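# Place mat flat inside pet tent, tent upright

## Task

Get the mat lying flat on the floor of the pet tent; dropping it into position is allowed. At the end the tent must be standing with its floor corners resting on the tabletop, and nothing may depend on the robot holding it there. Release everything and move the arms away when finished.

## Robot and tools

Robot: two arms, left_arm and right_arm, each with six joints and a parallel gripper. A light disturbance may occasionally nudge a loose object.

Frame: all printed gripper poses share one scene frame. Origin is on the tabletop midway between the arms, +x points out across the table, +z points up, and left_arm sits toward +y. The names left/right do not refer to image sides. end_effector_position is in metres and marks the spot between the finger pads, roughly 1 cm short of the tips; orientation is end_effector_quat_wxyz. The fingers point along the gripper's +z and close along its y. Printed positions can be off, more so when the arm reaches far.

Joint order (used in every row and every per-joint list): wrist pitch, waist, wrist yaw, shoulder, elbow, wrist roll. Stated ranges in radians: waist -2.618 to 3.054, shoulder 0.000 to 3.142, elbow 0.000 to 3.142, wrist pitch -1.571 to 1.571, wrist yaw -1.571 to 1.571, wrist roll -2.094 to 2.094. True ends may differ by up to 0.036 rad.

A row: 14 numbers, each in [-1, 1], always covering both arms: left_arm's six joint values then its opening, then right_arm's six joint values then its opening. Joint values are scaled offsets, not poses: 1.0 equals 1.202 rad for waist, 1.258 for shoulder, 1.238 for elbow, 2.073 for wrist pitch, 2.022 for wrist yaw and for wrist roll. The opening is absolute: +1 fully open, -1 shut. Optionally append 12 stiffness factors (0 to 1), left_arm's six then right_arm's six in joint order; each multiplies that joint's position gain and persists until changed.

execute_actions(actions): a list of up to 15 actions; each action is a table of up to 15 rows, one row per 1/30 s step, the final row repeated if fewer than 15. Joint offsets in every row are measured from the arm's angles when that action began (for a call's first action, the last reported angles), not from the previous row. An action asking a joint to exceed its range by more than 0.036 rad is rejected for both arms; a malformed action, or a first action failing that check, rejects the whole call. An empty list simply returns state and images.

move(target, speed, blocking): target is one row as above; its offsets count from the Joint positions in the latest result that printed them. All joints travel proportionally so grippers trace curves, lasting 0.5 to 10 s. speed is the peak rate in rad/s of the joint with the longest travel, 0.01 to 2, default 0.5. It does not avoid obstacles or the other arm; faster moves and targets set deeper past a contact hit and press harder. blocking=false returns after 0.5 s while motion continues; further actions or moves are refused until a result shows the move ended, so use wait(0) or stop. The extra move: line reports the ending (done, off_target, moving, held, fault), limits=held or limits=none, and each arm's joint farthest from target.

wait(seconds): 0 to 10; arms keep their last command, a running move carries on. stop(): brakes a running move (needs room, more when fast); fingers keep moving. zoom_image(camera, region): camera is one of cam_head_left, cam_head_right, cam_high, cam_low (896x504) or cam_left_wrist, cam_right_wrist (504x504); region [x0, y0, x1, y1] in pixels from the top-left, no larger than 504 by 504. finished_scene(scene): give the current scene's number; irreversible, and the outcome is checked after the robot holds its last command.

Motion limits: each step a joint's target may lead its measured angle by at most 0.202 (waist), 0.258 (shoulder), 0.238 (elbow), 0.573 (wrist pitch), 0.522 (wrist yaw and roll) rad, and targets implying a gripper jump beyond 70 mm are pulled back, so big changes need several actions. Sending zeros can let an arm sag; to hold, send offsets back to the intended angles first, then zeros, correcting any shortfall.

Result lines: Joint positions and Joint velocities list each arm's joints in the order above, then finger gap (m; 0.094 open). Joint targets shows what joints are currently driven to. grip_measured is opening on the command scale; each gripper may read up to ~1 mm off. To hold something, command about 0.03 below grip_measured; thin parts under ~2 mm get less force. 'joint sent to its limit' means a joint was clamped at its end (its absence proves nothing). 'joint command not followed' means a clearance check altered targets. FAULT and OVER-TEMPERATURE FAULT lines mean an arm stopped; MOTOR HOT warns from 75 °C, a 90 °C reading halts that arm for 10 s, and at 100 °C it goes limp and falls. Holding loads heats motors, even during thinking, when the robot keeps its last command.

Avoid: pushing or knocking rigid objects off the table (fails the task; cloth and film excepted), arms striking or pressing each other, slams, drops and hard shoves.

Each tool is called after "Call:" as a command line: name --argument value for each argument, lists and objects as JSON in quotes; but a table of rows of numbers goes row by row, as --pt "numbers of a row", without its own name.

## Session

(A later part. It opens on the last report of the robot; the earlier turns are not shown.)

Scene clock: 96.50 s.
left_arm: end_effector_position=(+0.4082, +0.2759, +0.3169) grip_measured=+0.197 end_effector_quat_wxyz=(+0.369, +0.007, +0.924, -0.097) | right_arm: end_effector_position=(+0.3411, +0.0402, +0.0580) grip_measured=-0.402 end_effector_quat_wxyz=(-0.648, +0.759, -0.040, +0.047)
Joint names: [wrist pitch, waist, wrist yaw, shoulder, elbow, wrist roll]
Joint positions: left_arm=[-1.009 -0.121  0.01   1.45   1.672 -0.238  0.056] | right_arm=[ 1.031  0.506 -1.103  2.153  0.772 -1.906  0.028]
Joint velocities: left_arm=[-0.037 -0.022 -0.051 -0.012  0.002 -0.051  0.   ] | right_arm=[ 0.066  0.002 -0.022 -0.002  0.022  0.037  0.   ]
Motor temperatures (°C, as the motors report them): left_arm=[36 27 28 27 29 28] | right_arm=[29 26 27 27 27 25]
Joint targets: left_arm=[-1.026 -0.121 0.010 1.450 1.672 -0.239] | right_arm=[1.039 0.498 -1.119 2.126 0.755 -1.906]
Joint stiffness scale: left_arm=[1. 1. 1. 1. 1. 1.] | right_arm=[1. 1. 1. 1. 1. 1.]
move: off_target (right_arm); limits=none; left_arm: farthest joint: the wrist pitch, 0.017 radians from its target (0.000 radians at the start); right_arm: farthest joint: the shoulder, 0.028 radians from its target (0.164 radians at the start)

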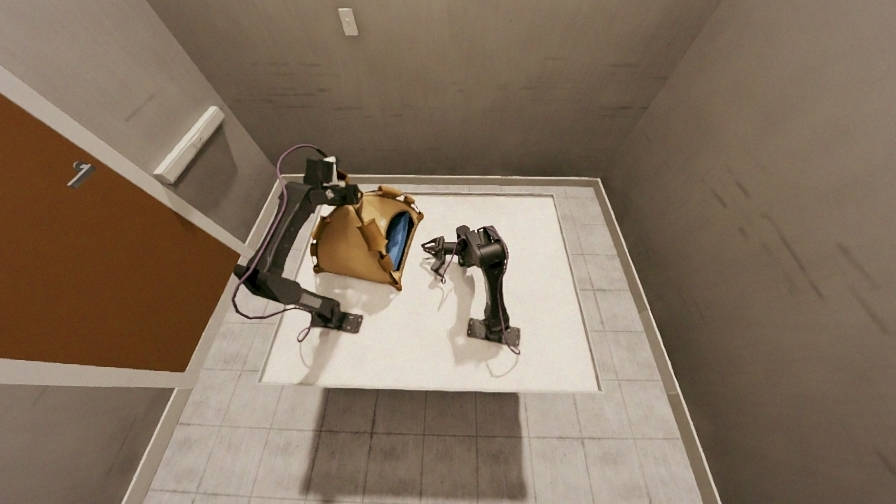

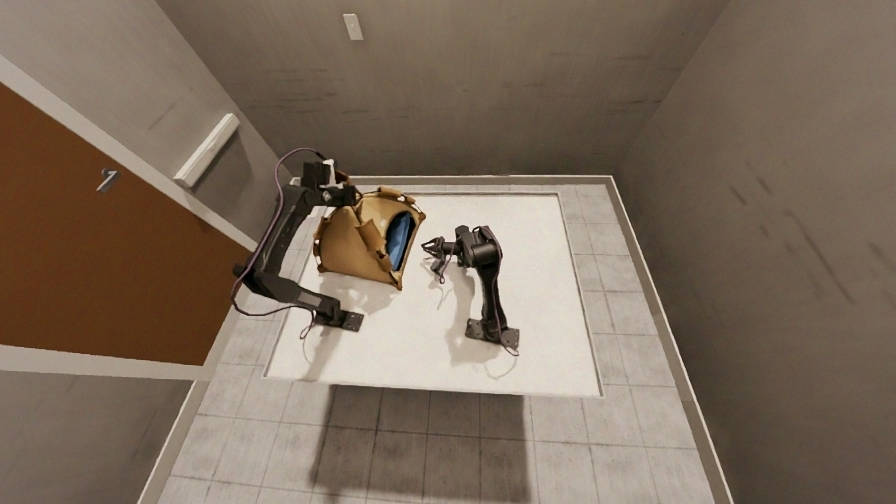

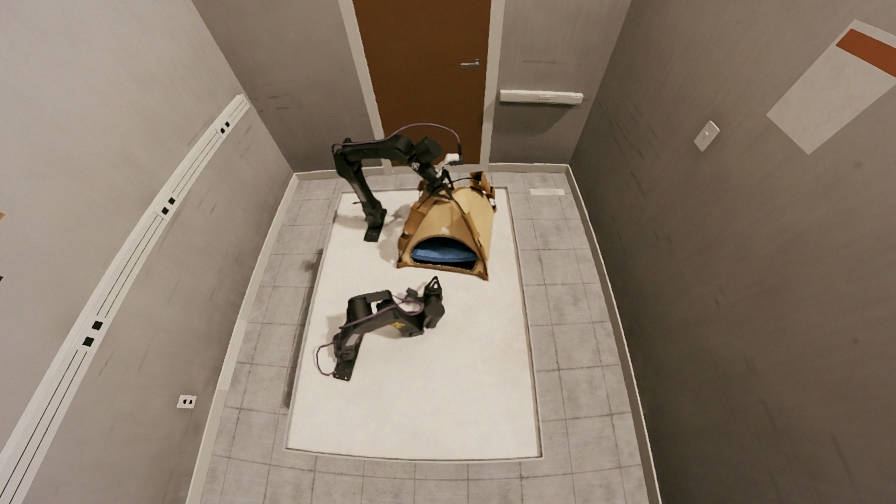

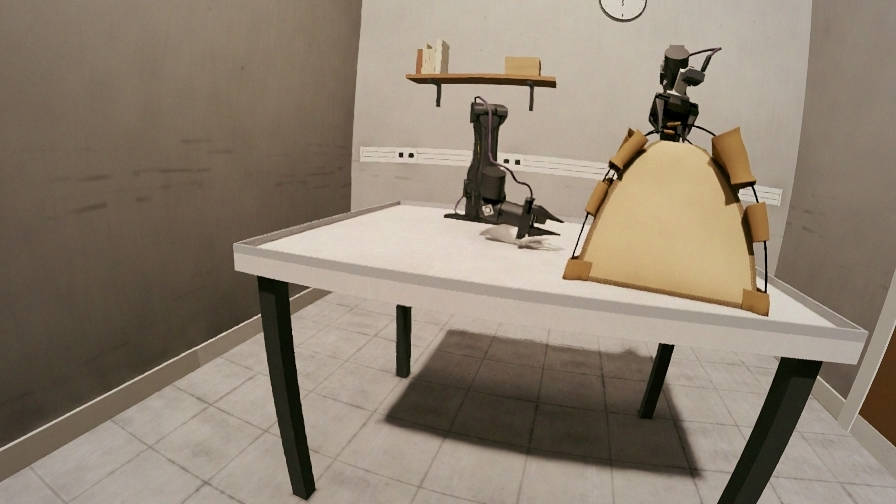

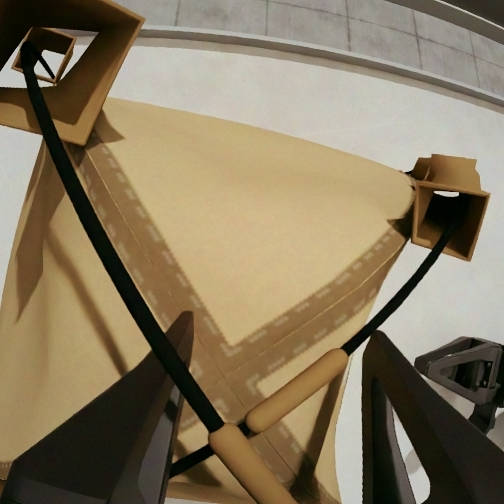

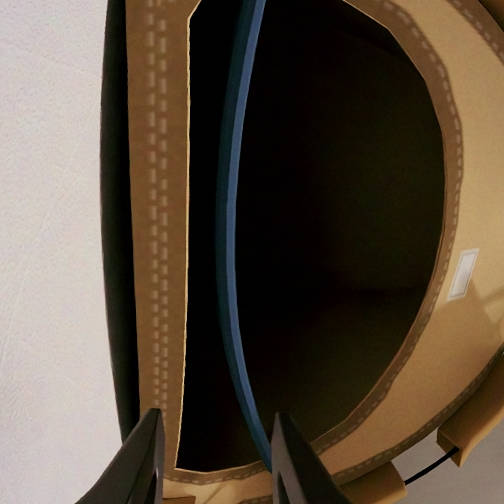

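Call:
move --target '[-0.01,0,0,0,0,0,-0.4, -0.353,0.305,0.545,-0.095,0.413,0.165,-1]' --speed 0.5

Call:
zoom_image --camera "cam_high" --region '[380, 200, 500, 300]'

Call:
zoom_image --camera "cam_head_left" --region '[360, 190, 480, 300]'

Scene clock: 100.57 s.
left_arm: end_effector_position=(+0.4129, +0.2745, +0.3219) grip_measured=-0.392 end_effector_quat_wxyz=(+0.380, -0.006, +0.919, -0.106) | right_arm: end_effector_position=(+0.4463, +0.1219, +0.0965) grip_measured=-0.998 end_effector_quat_wxyz=(-0.459, +0.780, -0.363, +0.221)
Joint names: [wrist pitch, waist, wrist yaw, shoulder, elbow, wrist roll]
Joint positions: left_arm=[-0.981 -0.121  0.011  1.45   1.672 -0.267  0.029] | right_arm=[ 0.307  0.866 -0.007  2.061  1.253 -1.588  0.   ]
Joint velocities: left_arm=[-0.037 -0.007  0.066  0.007 -0.002  0.051 -0.   ] | right_arm=[-0.051  0.012  0.066 -0.002 -0.007 -0.081 -0.002]
Motor temperatures (°C, as the motors report them): left_arm=[36 27 28 27 29 28] | right_arm=[30 26 27 28 27 25]
Joint targets: left_arm=[-1.030 -0.121 0.010 1.450 1.672 -0.238] | right_arm=[0.299 0.872 -0.001 2.034 1.283 -1.572]
Joint stiffness scale: left_arm=[1. 1. 1. 1. 1. 1.] | right_arm=[1. 1. 1. 1. 1. 1.]
move: off_target (left_arm, right_arm); limits=none; left_arm: farthest joint: the wrist pitch, 0.048 radians from its target (0.020 radians at the start); right_arm: farthest joint: the elbow, 0.030 radians from its target (0.512 radians at the start)

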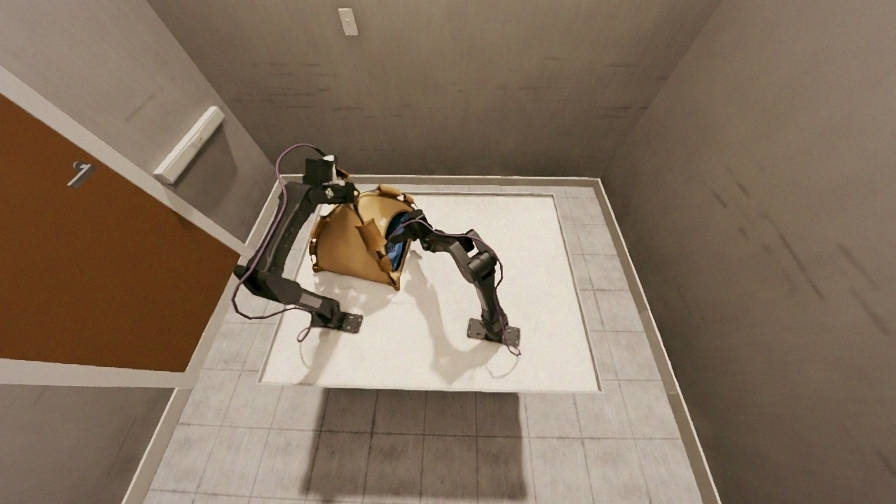

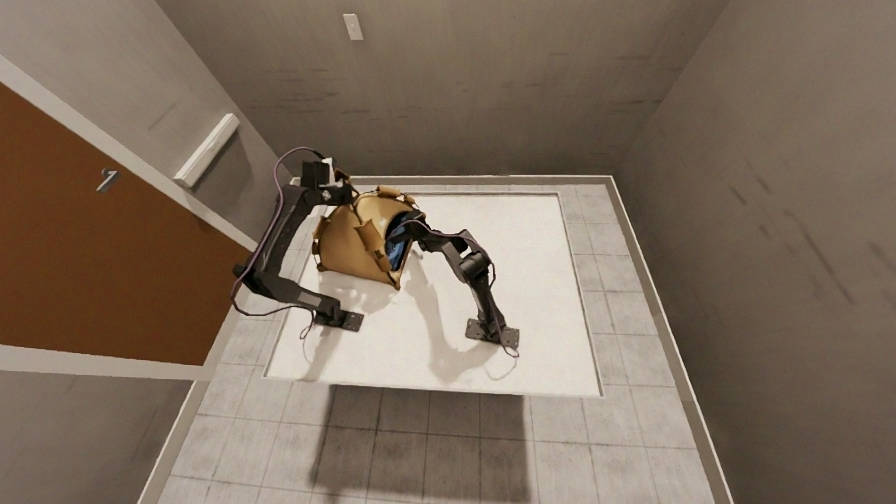

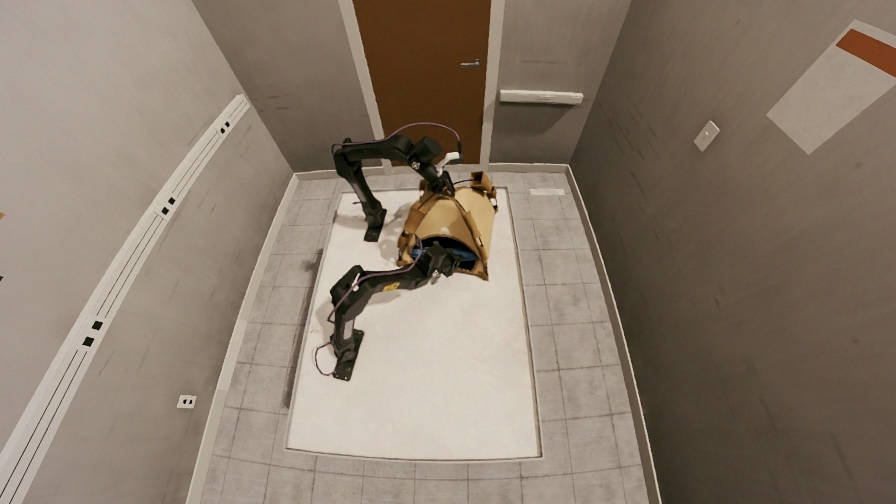

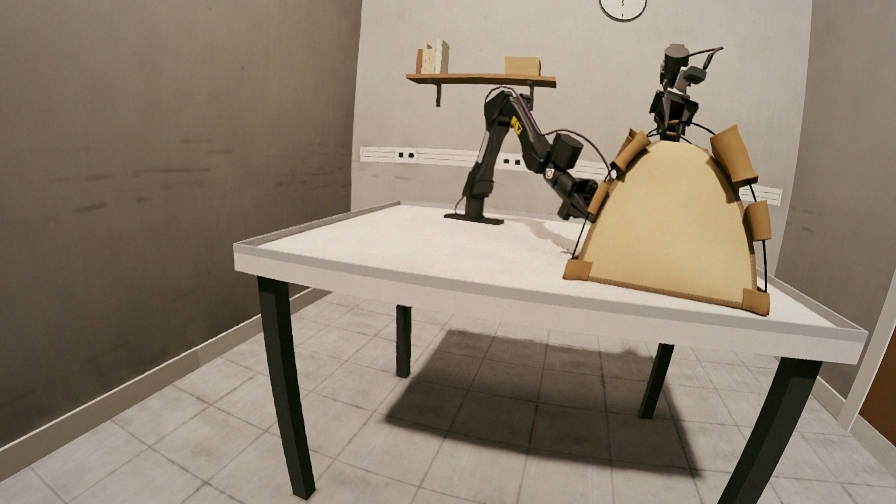

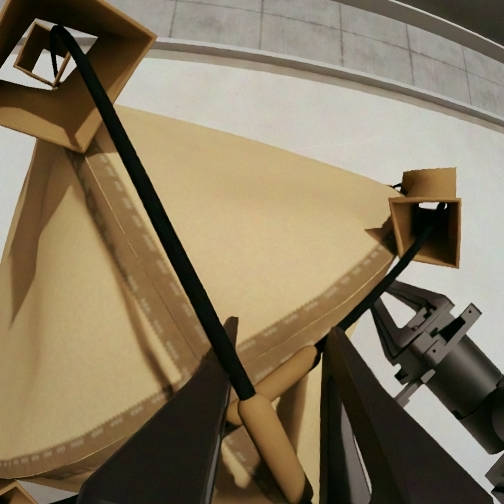

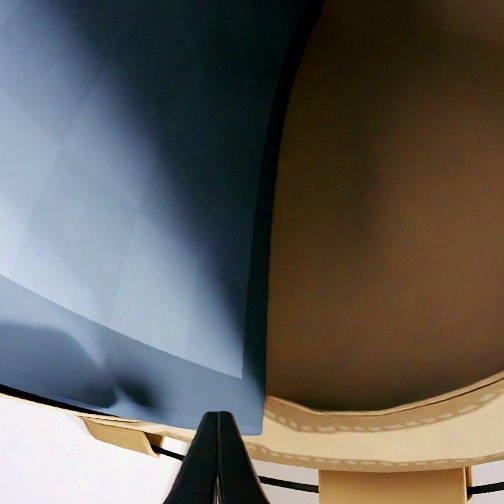

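Region (380, 200, 500, 300) of cam_high's 896x504 image, scaled by 4.200, with more detail than that image has.

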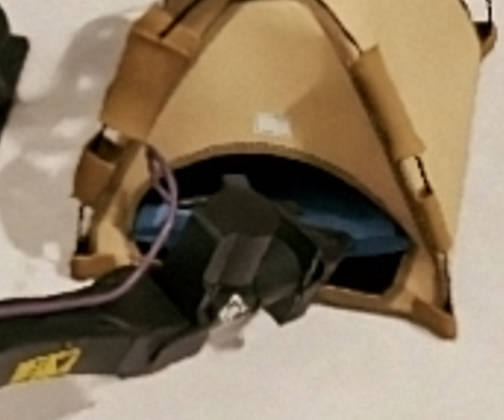

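Region (360, 190, 480, 300) of cam_head_left's 896x504 image, scaled by 4.200, with more detail than that image has; it fills the top 462 rows of this view, and the rest is white.

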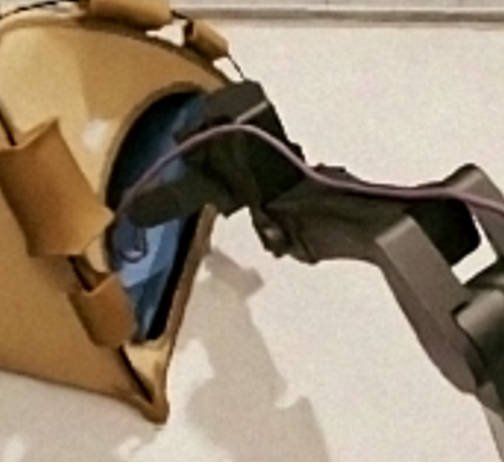

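Call:
move --target '[0,0,0,0,0,0,-0.4, 0.09,0.025,0,0.146,0,0,-1]' --speed 0.15

Call:
zoom_image --camera "cam_high" --region '[380, 200, 500, 300]'

Scene clock: 102.97 s.
left_arm: end_effector_position=(+0.4156, +0.2738, +0.3249) grip_measured=-0.394 end_effector_quat_wxyz=(+0.386, -0.016, +0.915, -0.112) | right_arm: end_effector_position=(+0.4477, +0.1392, +0.0356) grip_measured=-0.998 end_effector_quat_wxyz=(-0.462, +0.783, -0.355, +0.217)
Joint names: [wrist pitch, waist, wrist yaw, shoulder, elbow, wrist roll]
Joint positions: left_arm=[-0.965 -0.121  0.011  1.45   1.672 -0.289  0.028] | right_arm=[ 0.487  0.888 -0.006  2.239  1.253 -1.587  0.   ]
Joint velocities: left_arm=[ 0.022 -0.012  0.007 -0.007  0.012  0.022  0.002] | right_arm=[ 0.022 -0.007  0.037 -0.022  0.002  0.007  0.   ]
Motor temperatures (°C, as the motors report them): left_arm=[36 27 28 27 29 28] | right_arm=[30 26 27 28 28 25]
Joint targets: left_arm=[-0.981 -0.121 0.011 1.450 1.672 -0.267] | right_arm=[0.493 0.896 -0.007 2.244 1.253 -1.587]
Joint stiffness scale: left_arm=[1. 1. 1. 1. 1. 1.] | right_arm=[1. 1. 1. 1. 1. 1.]
move: off_target (left_arm); limits=none; left_arm: farthest joint: the wrist roll, 0.022 radians from its target (0.000 radians at the start); right_arm: farthest joint: the waist, 0.008 radians from its target (0.030 radians at the start)

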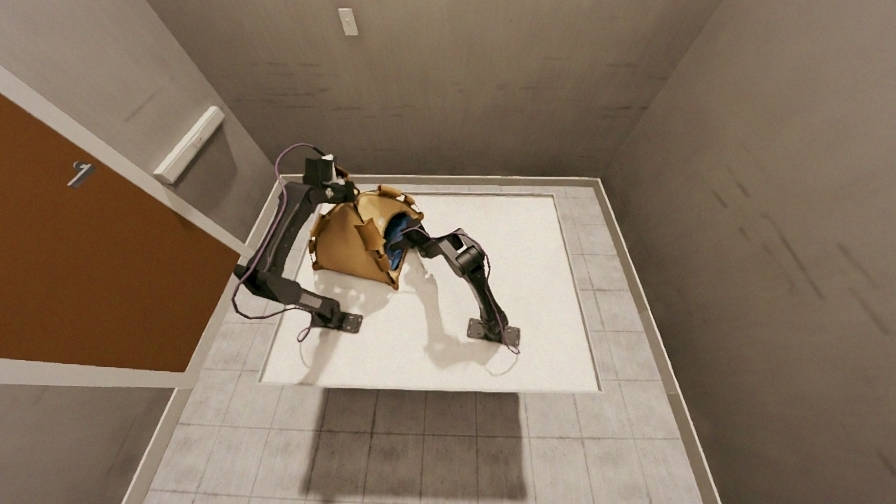

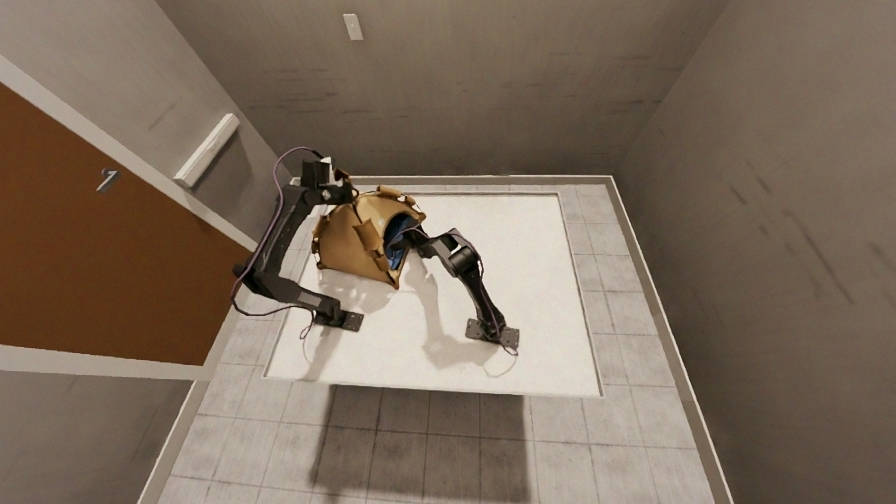

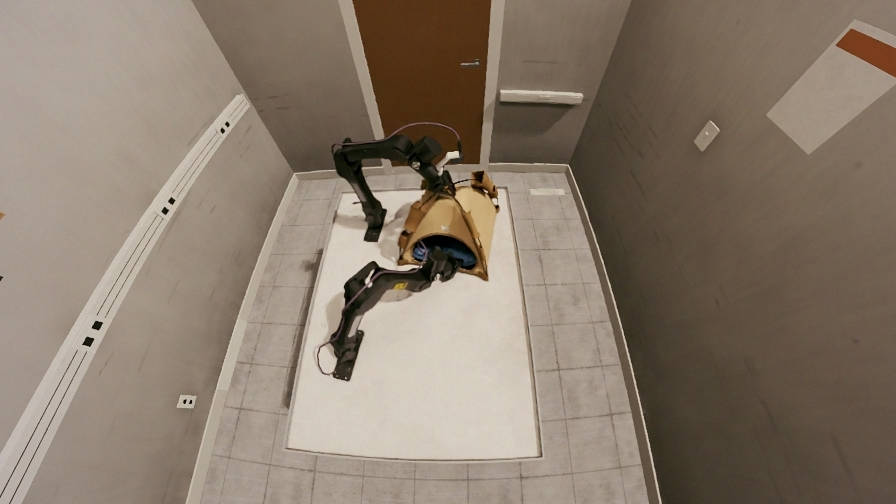

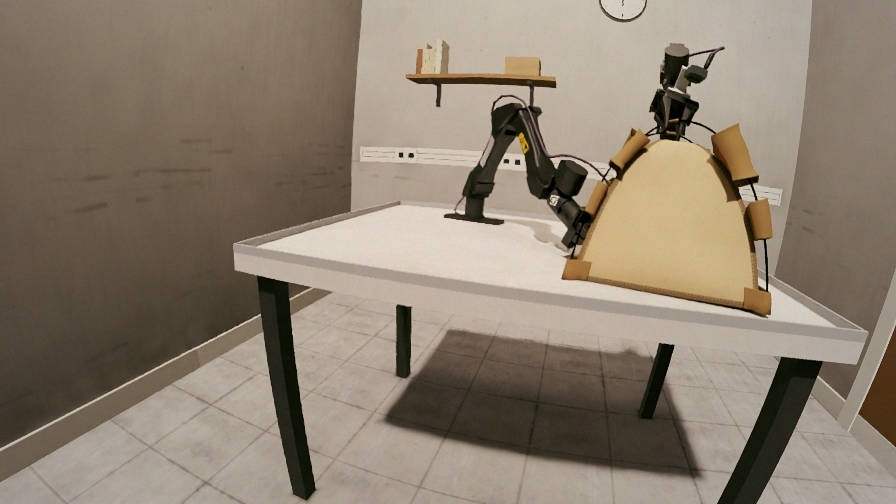

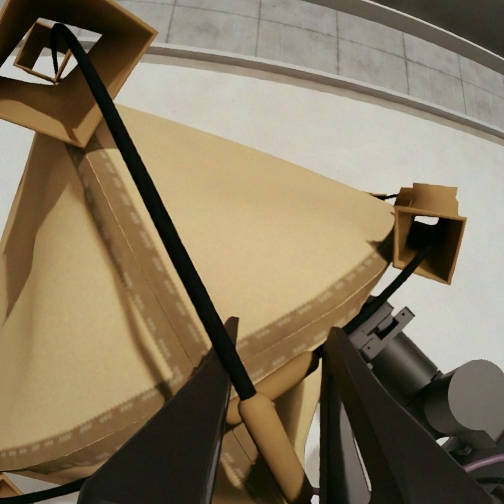

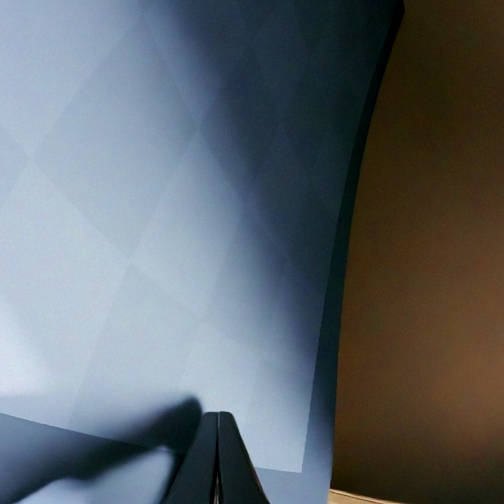

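Region (380, 200, 500, 300) of cam_high's 896x504 image, scaled by 4.200, with more detail than that image has.

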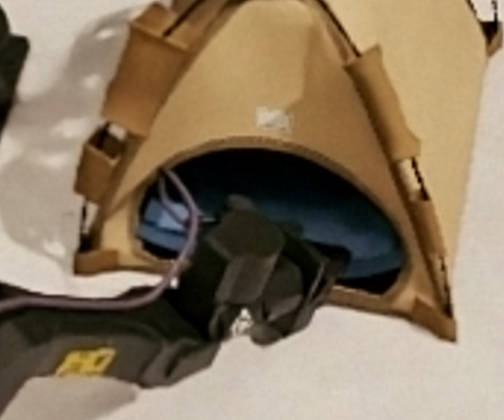

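Call:
move --target '[0,0,0,0,0,0,-0.4, -0.06,0.0,0,0,0.035,0,-1]' --speed 0.15

Call:
zoom_image --camera "cam_high" --region '[380, 200, 500, 300]'

Scene clock: 104.60 s.
left_arm: end_effector_position=(+0.4161, +0.2737, +0.3255) grip_measured=-0.396 end_effector_quat_wxyz=(+0.387, -0.022, +0.915, -0.115) | right_arm: end_effector_position=(+0.4439, +0.1360, +0.0252) grip_measured=-0.998 end_effector_quat_wxyz=(-0.437, +0.798, -0.362, +0.205)
Joint names: [wrist pitch, waist, wrist yaw, shoulder, elbow, wrist roll]
Joint positions: left_arm=[-0.962 -0.121  0.011  1.45   1.672 -0.302  0.028] | right_arm=[ 0.403  0.888 -0.006  2.239  1.272 -1.587  0.   ]
Joint velocities: left_arm=[ 0.007  0.002 -0.037 -0.002 -0.002  0.007  0.   ] | right_arm=[-0.022  0.012  0.007  0.002 -0.012  0.022 -0.   ]
Motor temperatures (°C, as the motors report them): left_arm=[36 27 28 27 29 28] | right_arm=[30 26 27 28 28 25]
Joint targets: left_arm=[-0.965 -0.121 0.011 1.450 1.672 -0.289] | right_arm=[0.363 0.888 -0.006 2.239 1.296 -1.587]
Joint stiffness scale: left_arm=[1. 1. 1. 1. 1. 1.] | right_arm=[1. 1. 1. 1. 1. 1.]
move: off_target (right_arm); limits=none; left_arm: farthest joint: the wrist roll, 0.013 radians from its target (0.000 radians at the start); right_arm: farthest joint: the wrist pitch, 0.040 radians from its target (0.124 radians at the start)

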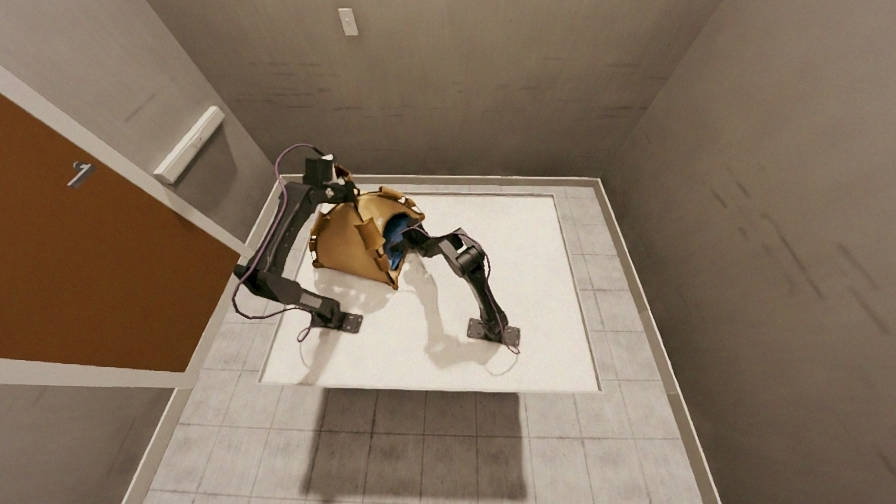

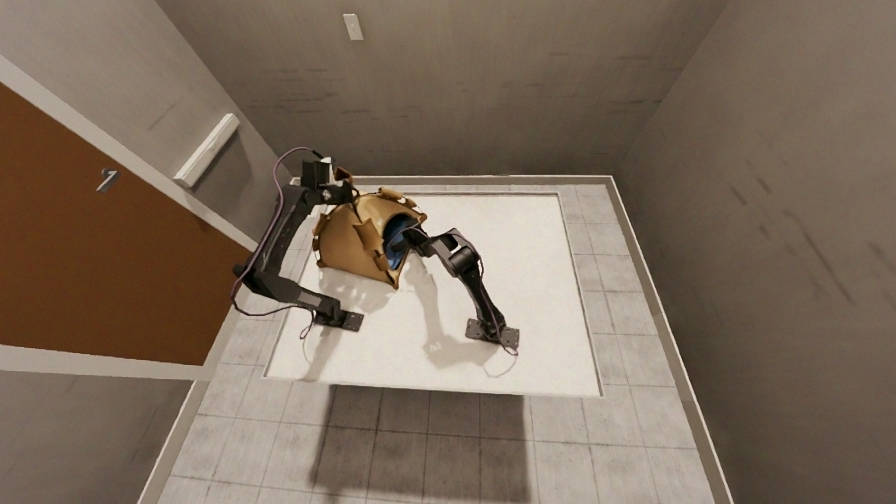

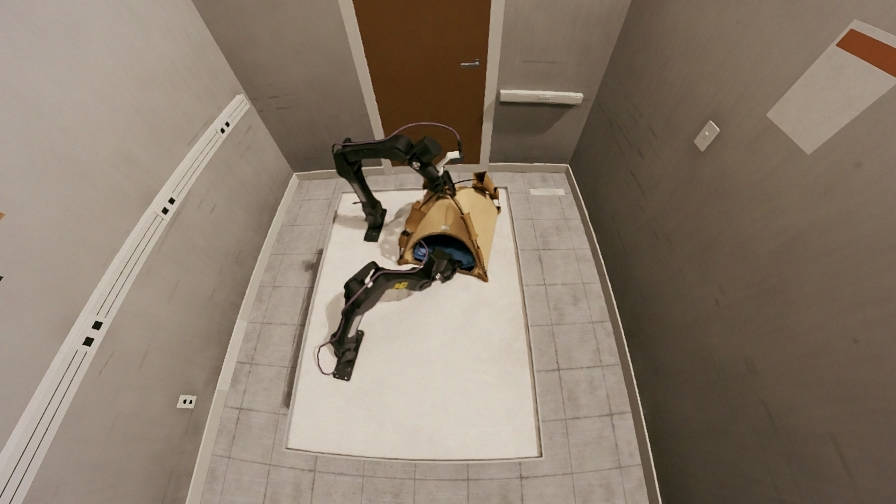

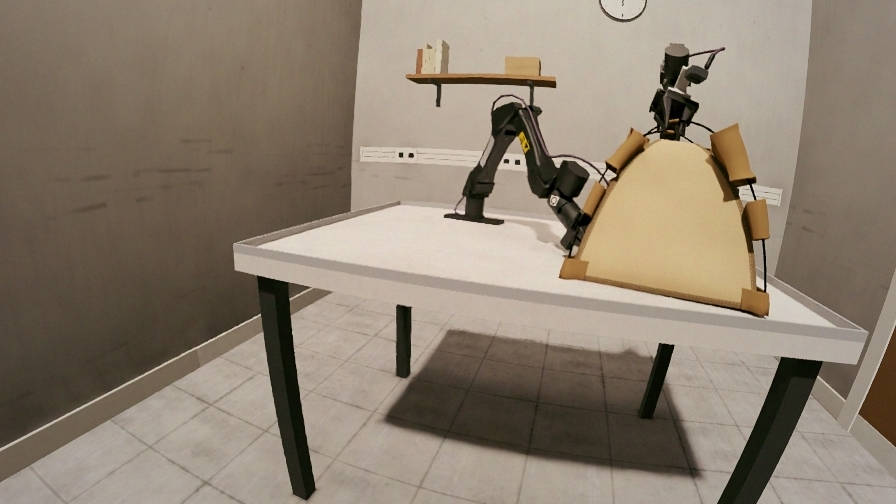

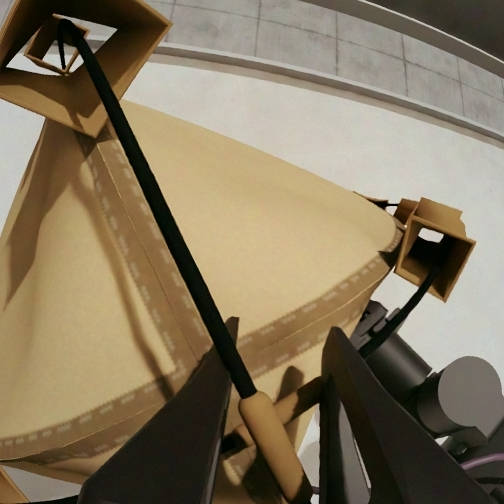

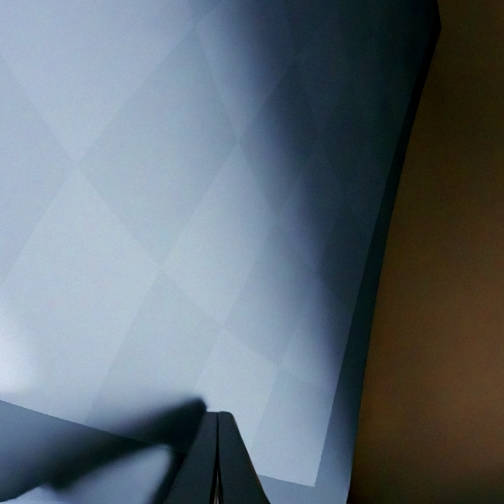

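Region (380, 200, 500, 300) of cam_high's 896x504 image, scaled by 4.200, with more detail than that image has.

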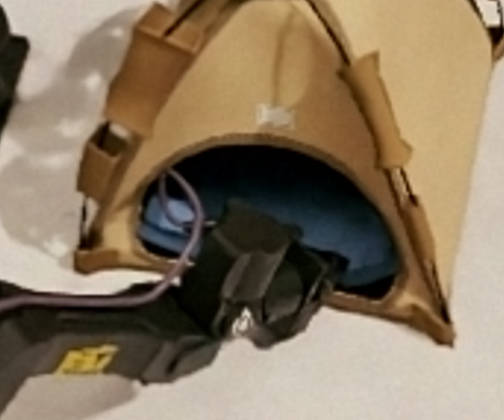

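Call:
move --target '[-0.06,0,0,-0.14,0,0,0.3, -0.23,-0.03,0,-0.452,-0.22,0,-1]' --speed 0.35

Call:
move --target '[0,0,0,-0.1,0,0,0.3, 0,0,0,-0.02,0.02,0.785,-1]' --speed 1.0

Call:
zoom_image --camera "cam_high" --region '[380, 200, 500, 300]'

Call:
zoom_image --camera "cam_head_left" --region '[360, 190, 480, 300]'

Scene clock: 107.63 s.
left_arm: end_effector_position=(+0.3655, +0.2866, +0.3614) grip_measured=+0.297 end_effector_quat_wxyz=(+0.410, -0.022, +0.903, -0.121) | right_arm: end_effector_position=(+0.3606, +0.0502, +0.1041) grip_measured=-0.998 end_effector_quat_wxyz=(-0.361, +0.829, -0.389, +0.174)
Joint names: [wrist pitch, waist, wrist yaw, shoulder, elbow, wrist roll]
Joint positions: left_arm=[-1.065 -0.121  0.011  1.293  1.672 -0.303  0.061] | right_arm=[-0.065  0.862 -0.006  1.695  1.014 -1.587  0.   ]
Joint velocities: left_arm=[-0.037 -0.002 -0.007 -0.012 -0.002  0.007  0.   ] | right_arm=[ 0.022  0.007 -0.022 -0.012  0.002  0.11  -0.   ]
Motor temperatures (°C, as the motors report them): left_arm=[36 27 28 27 29 28] | right_arm=[30 26 27 28 28 25]
Joint targets: left_arm=[-1.086 -0.121 0.011 1.274 1.672 -0.303] | right_arm=[-0.074 0.852 -0.006 1.671 1.000 -1.587]
Joint stiffness scale: left_arm=[1. 1. 1. 1. 1. 1.] | right_arm=[1. 1. 1. 1. 1. 1.]
move: off_target (left_arm, right_arm); limits=none; left_arm: farthest joint: the wrist pitch, 0.021 radians from its target (0.125 radians at the start); right_arm: farthest joint: the shoulder, 0.025 radians from its target (0.569 radians at the start)

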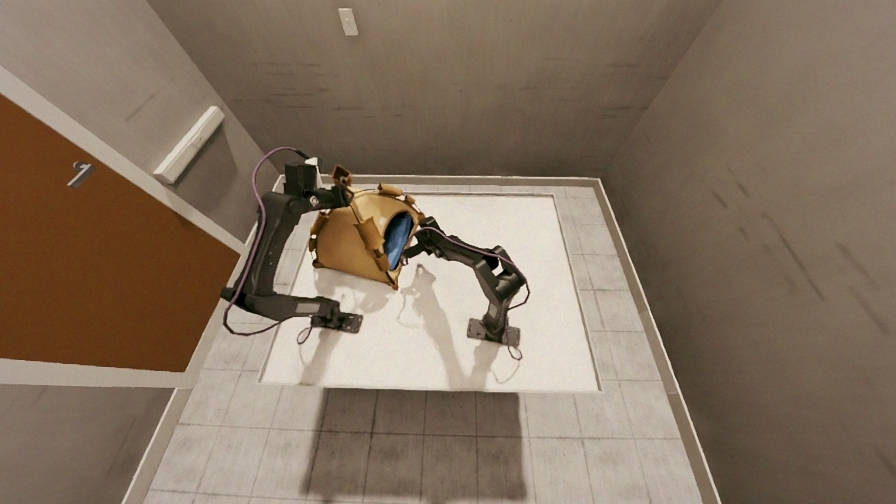

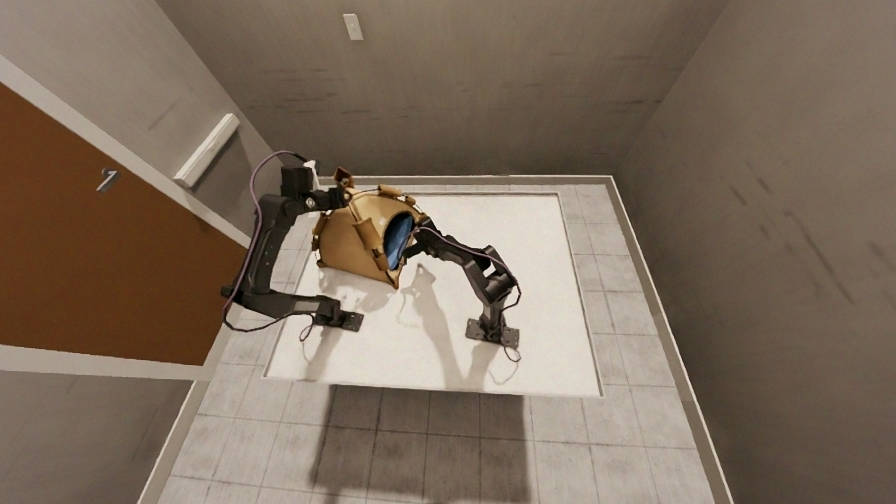

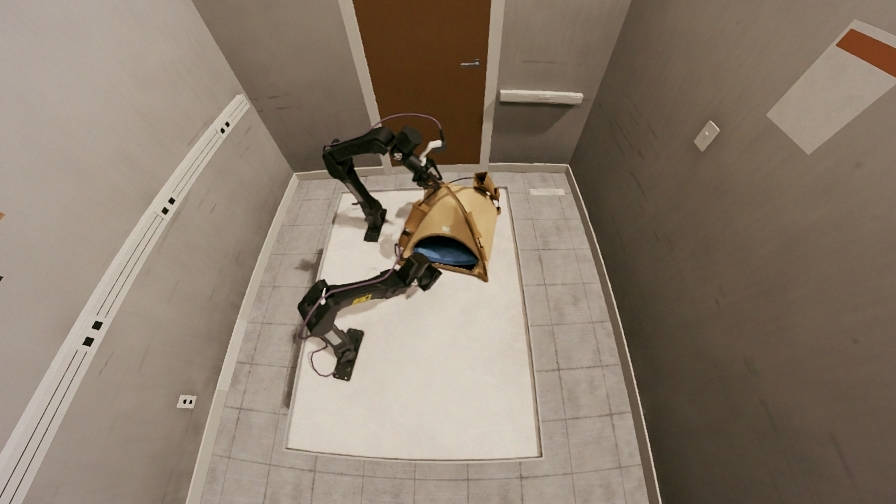

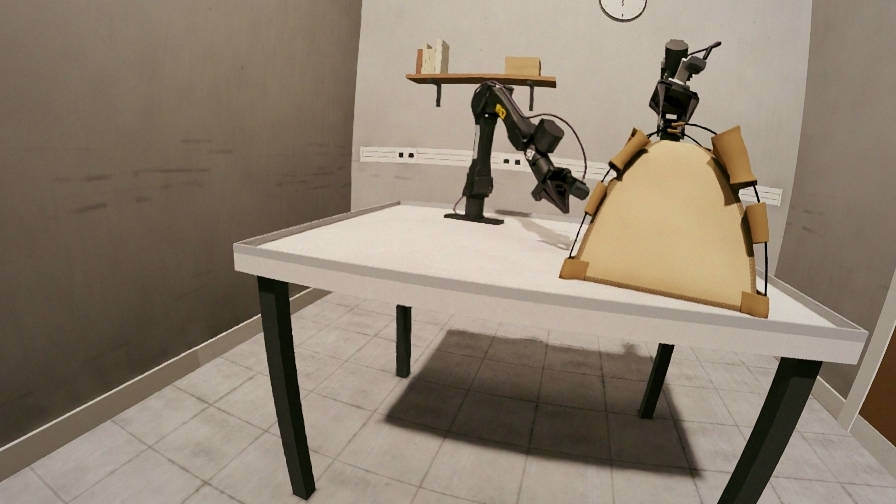

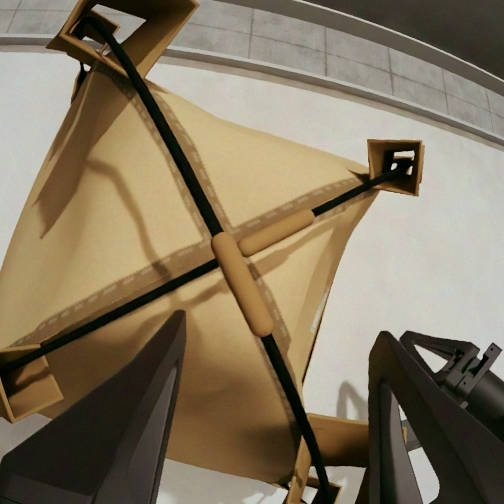

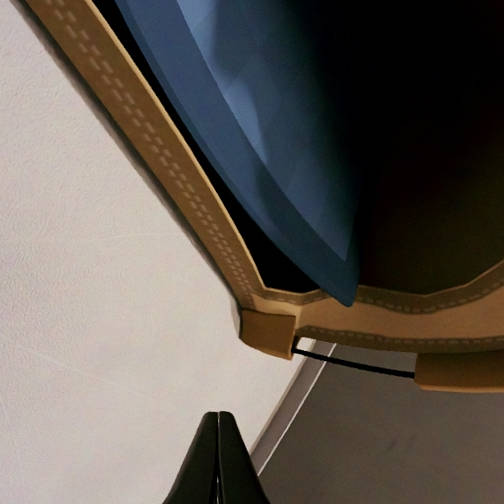

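Scene clock: 110.17 s.
left_arm: end_effector_position=(+0.3394, +0.2933, +0.3945) grip_measured=+0.297 end_effector_quat_wxyz=(+0.456, -0.021, +0.879, -0.134) | right_arm: end_effector_position=(+0.3606, +0.0502, +0.1041) grip_measured=-0.998 end_effector_quat_wxyz=(+0.378, -0.308, +0.863, +0.133)
Joint names: [wrist pitch, waist, wrist yaw, shoulder, elbow, wrist roll]
Joint positions: left_arm=[-1.063 -0.121  0.011  1.188  1.672 -0.303  0.061] | right_arm=[-0.065  0.862 -0.006  1.695  1.014 -0.009  0.   ]
Joint velocities: left_arm=[ 0.022  0.012  0.007 -0.012 -0.007 -0.022  0.001] | right_arm=[ 0.022 -0.017 -0.007 -0.002 -0.007  0.022 -0.   ]
Motor temperatures (°C, as the motors report them): left_arm=[37 27 28 27 29 28] | right_arm=[30 26 27 28 28 25]
Joint targets: left_arm=[-1.065 -0.121 0.011 1.167 1.672 -0.303] | right_arm=[-0.065 0.862 -0.006 1.670 1.038 -0.000]
Joint stiffness scale: left_arm=[1. 1. 1. 1. 1. 1.] | right_arm=[1. 1. 1. 1. 1. 1.]
move: off_target (left_arm, right_arm); limits=none; left_arm: farthest joint: the shoulder, 0.021 radians from its target (0.126 radians at the start); right_arm: farthest joint: the shoulder, 0.025 radians from its target (0.025 radians at the start)

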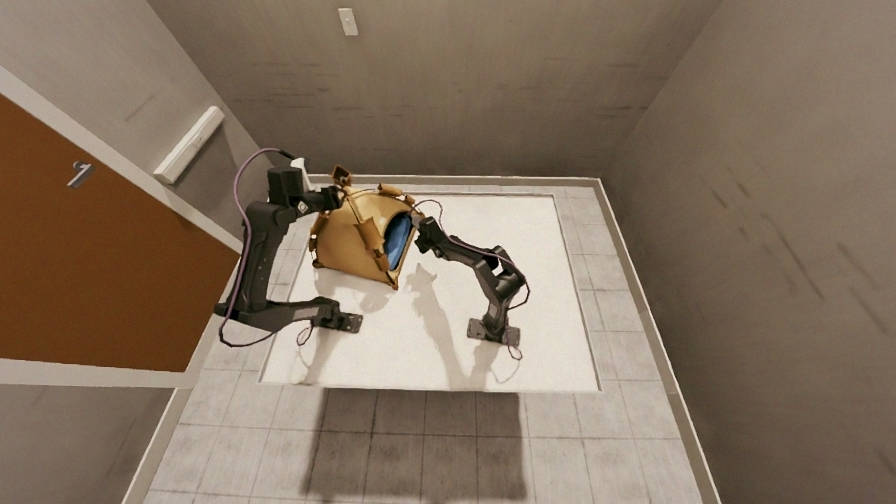

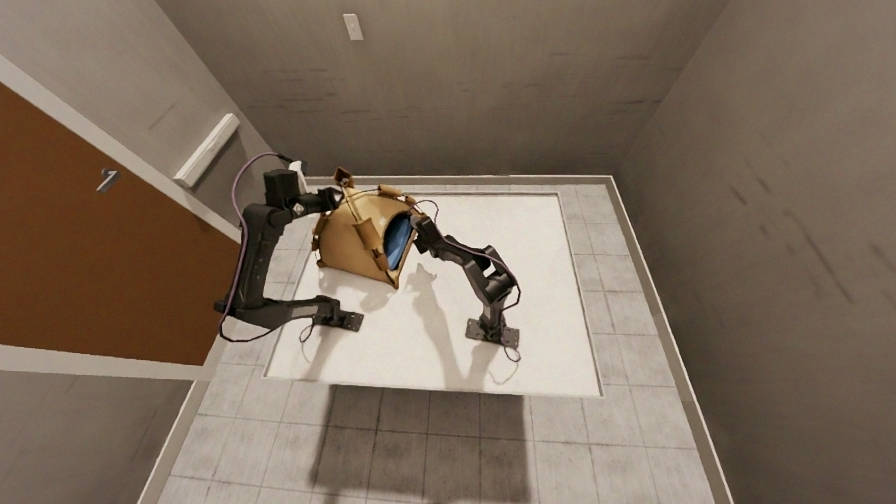

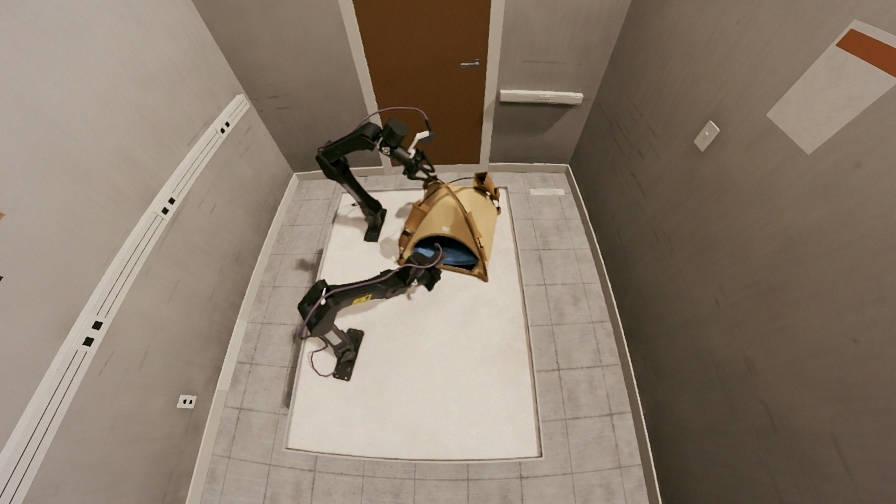

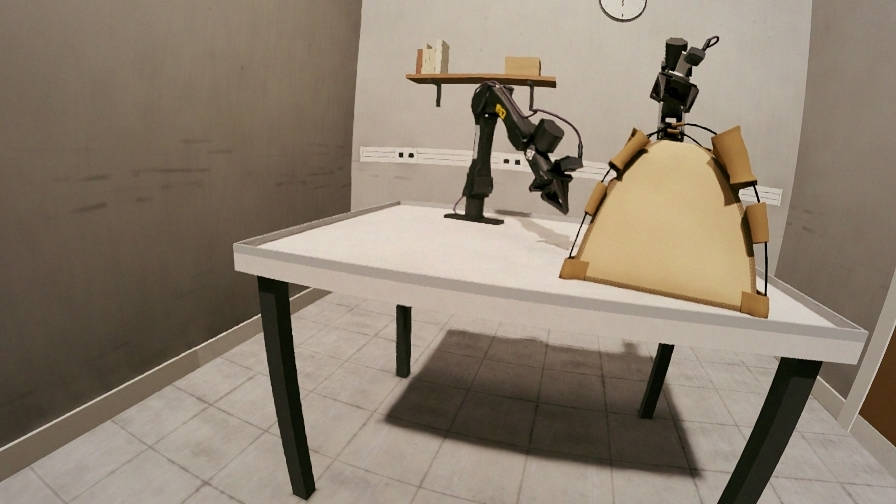

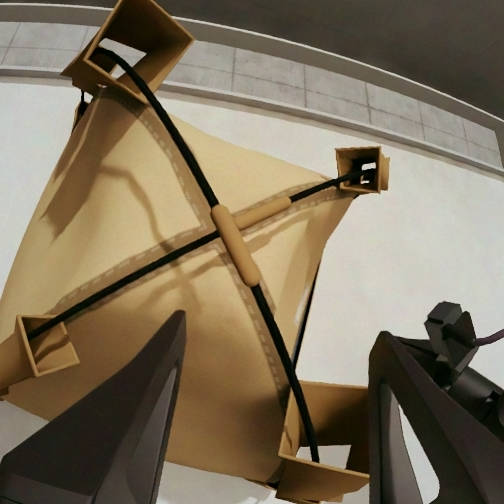

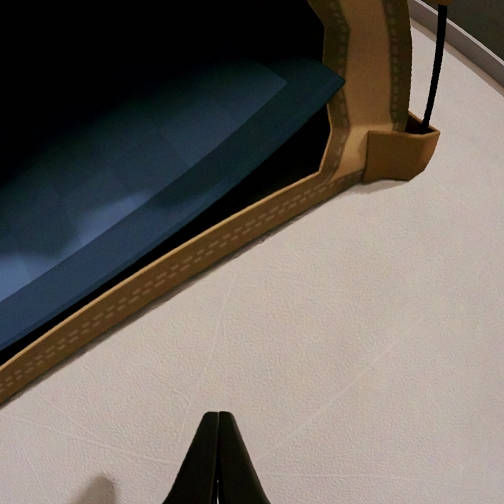

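Region (380, 200, 500, 300) of cam_high's 896x504 image, scaled by 4.200, with more detail than that image has.

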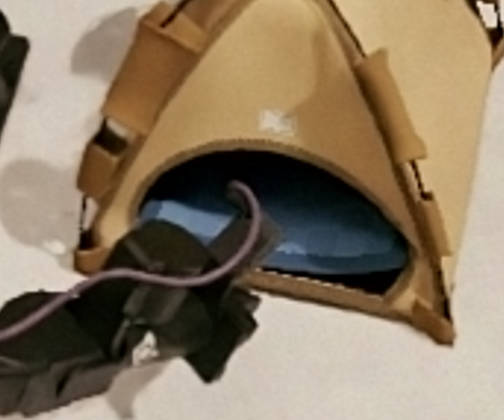

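Region (360, 190, 480, 300) of cam_head_left's 896x504 image, scaled by 4.200, with more detail than that image has; it fills the top 462 rows of this view, and the rest is white.

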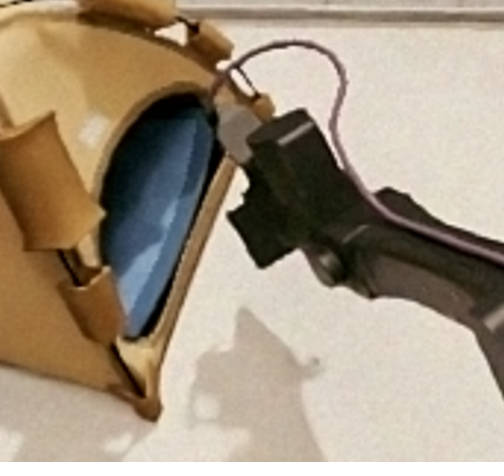

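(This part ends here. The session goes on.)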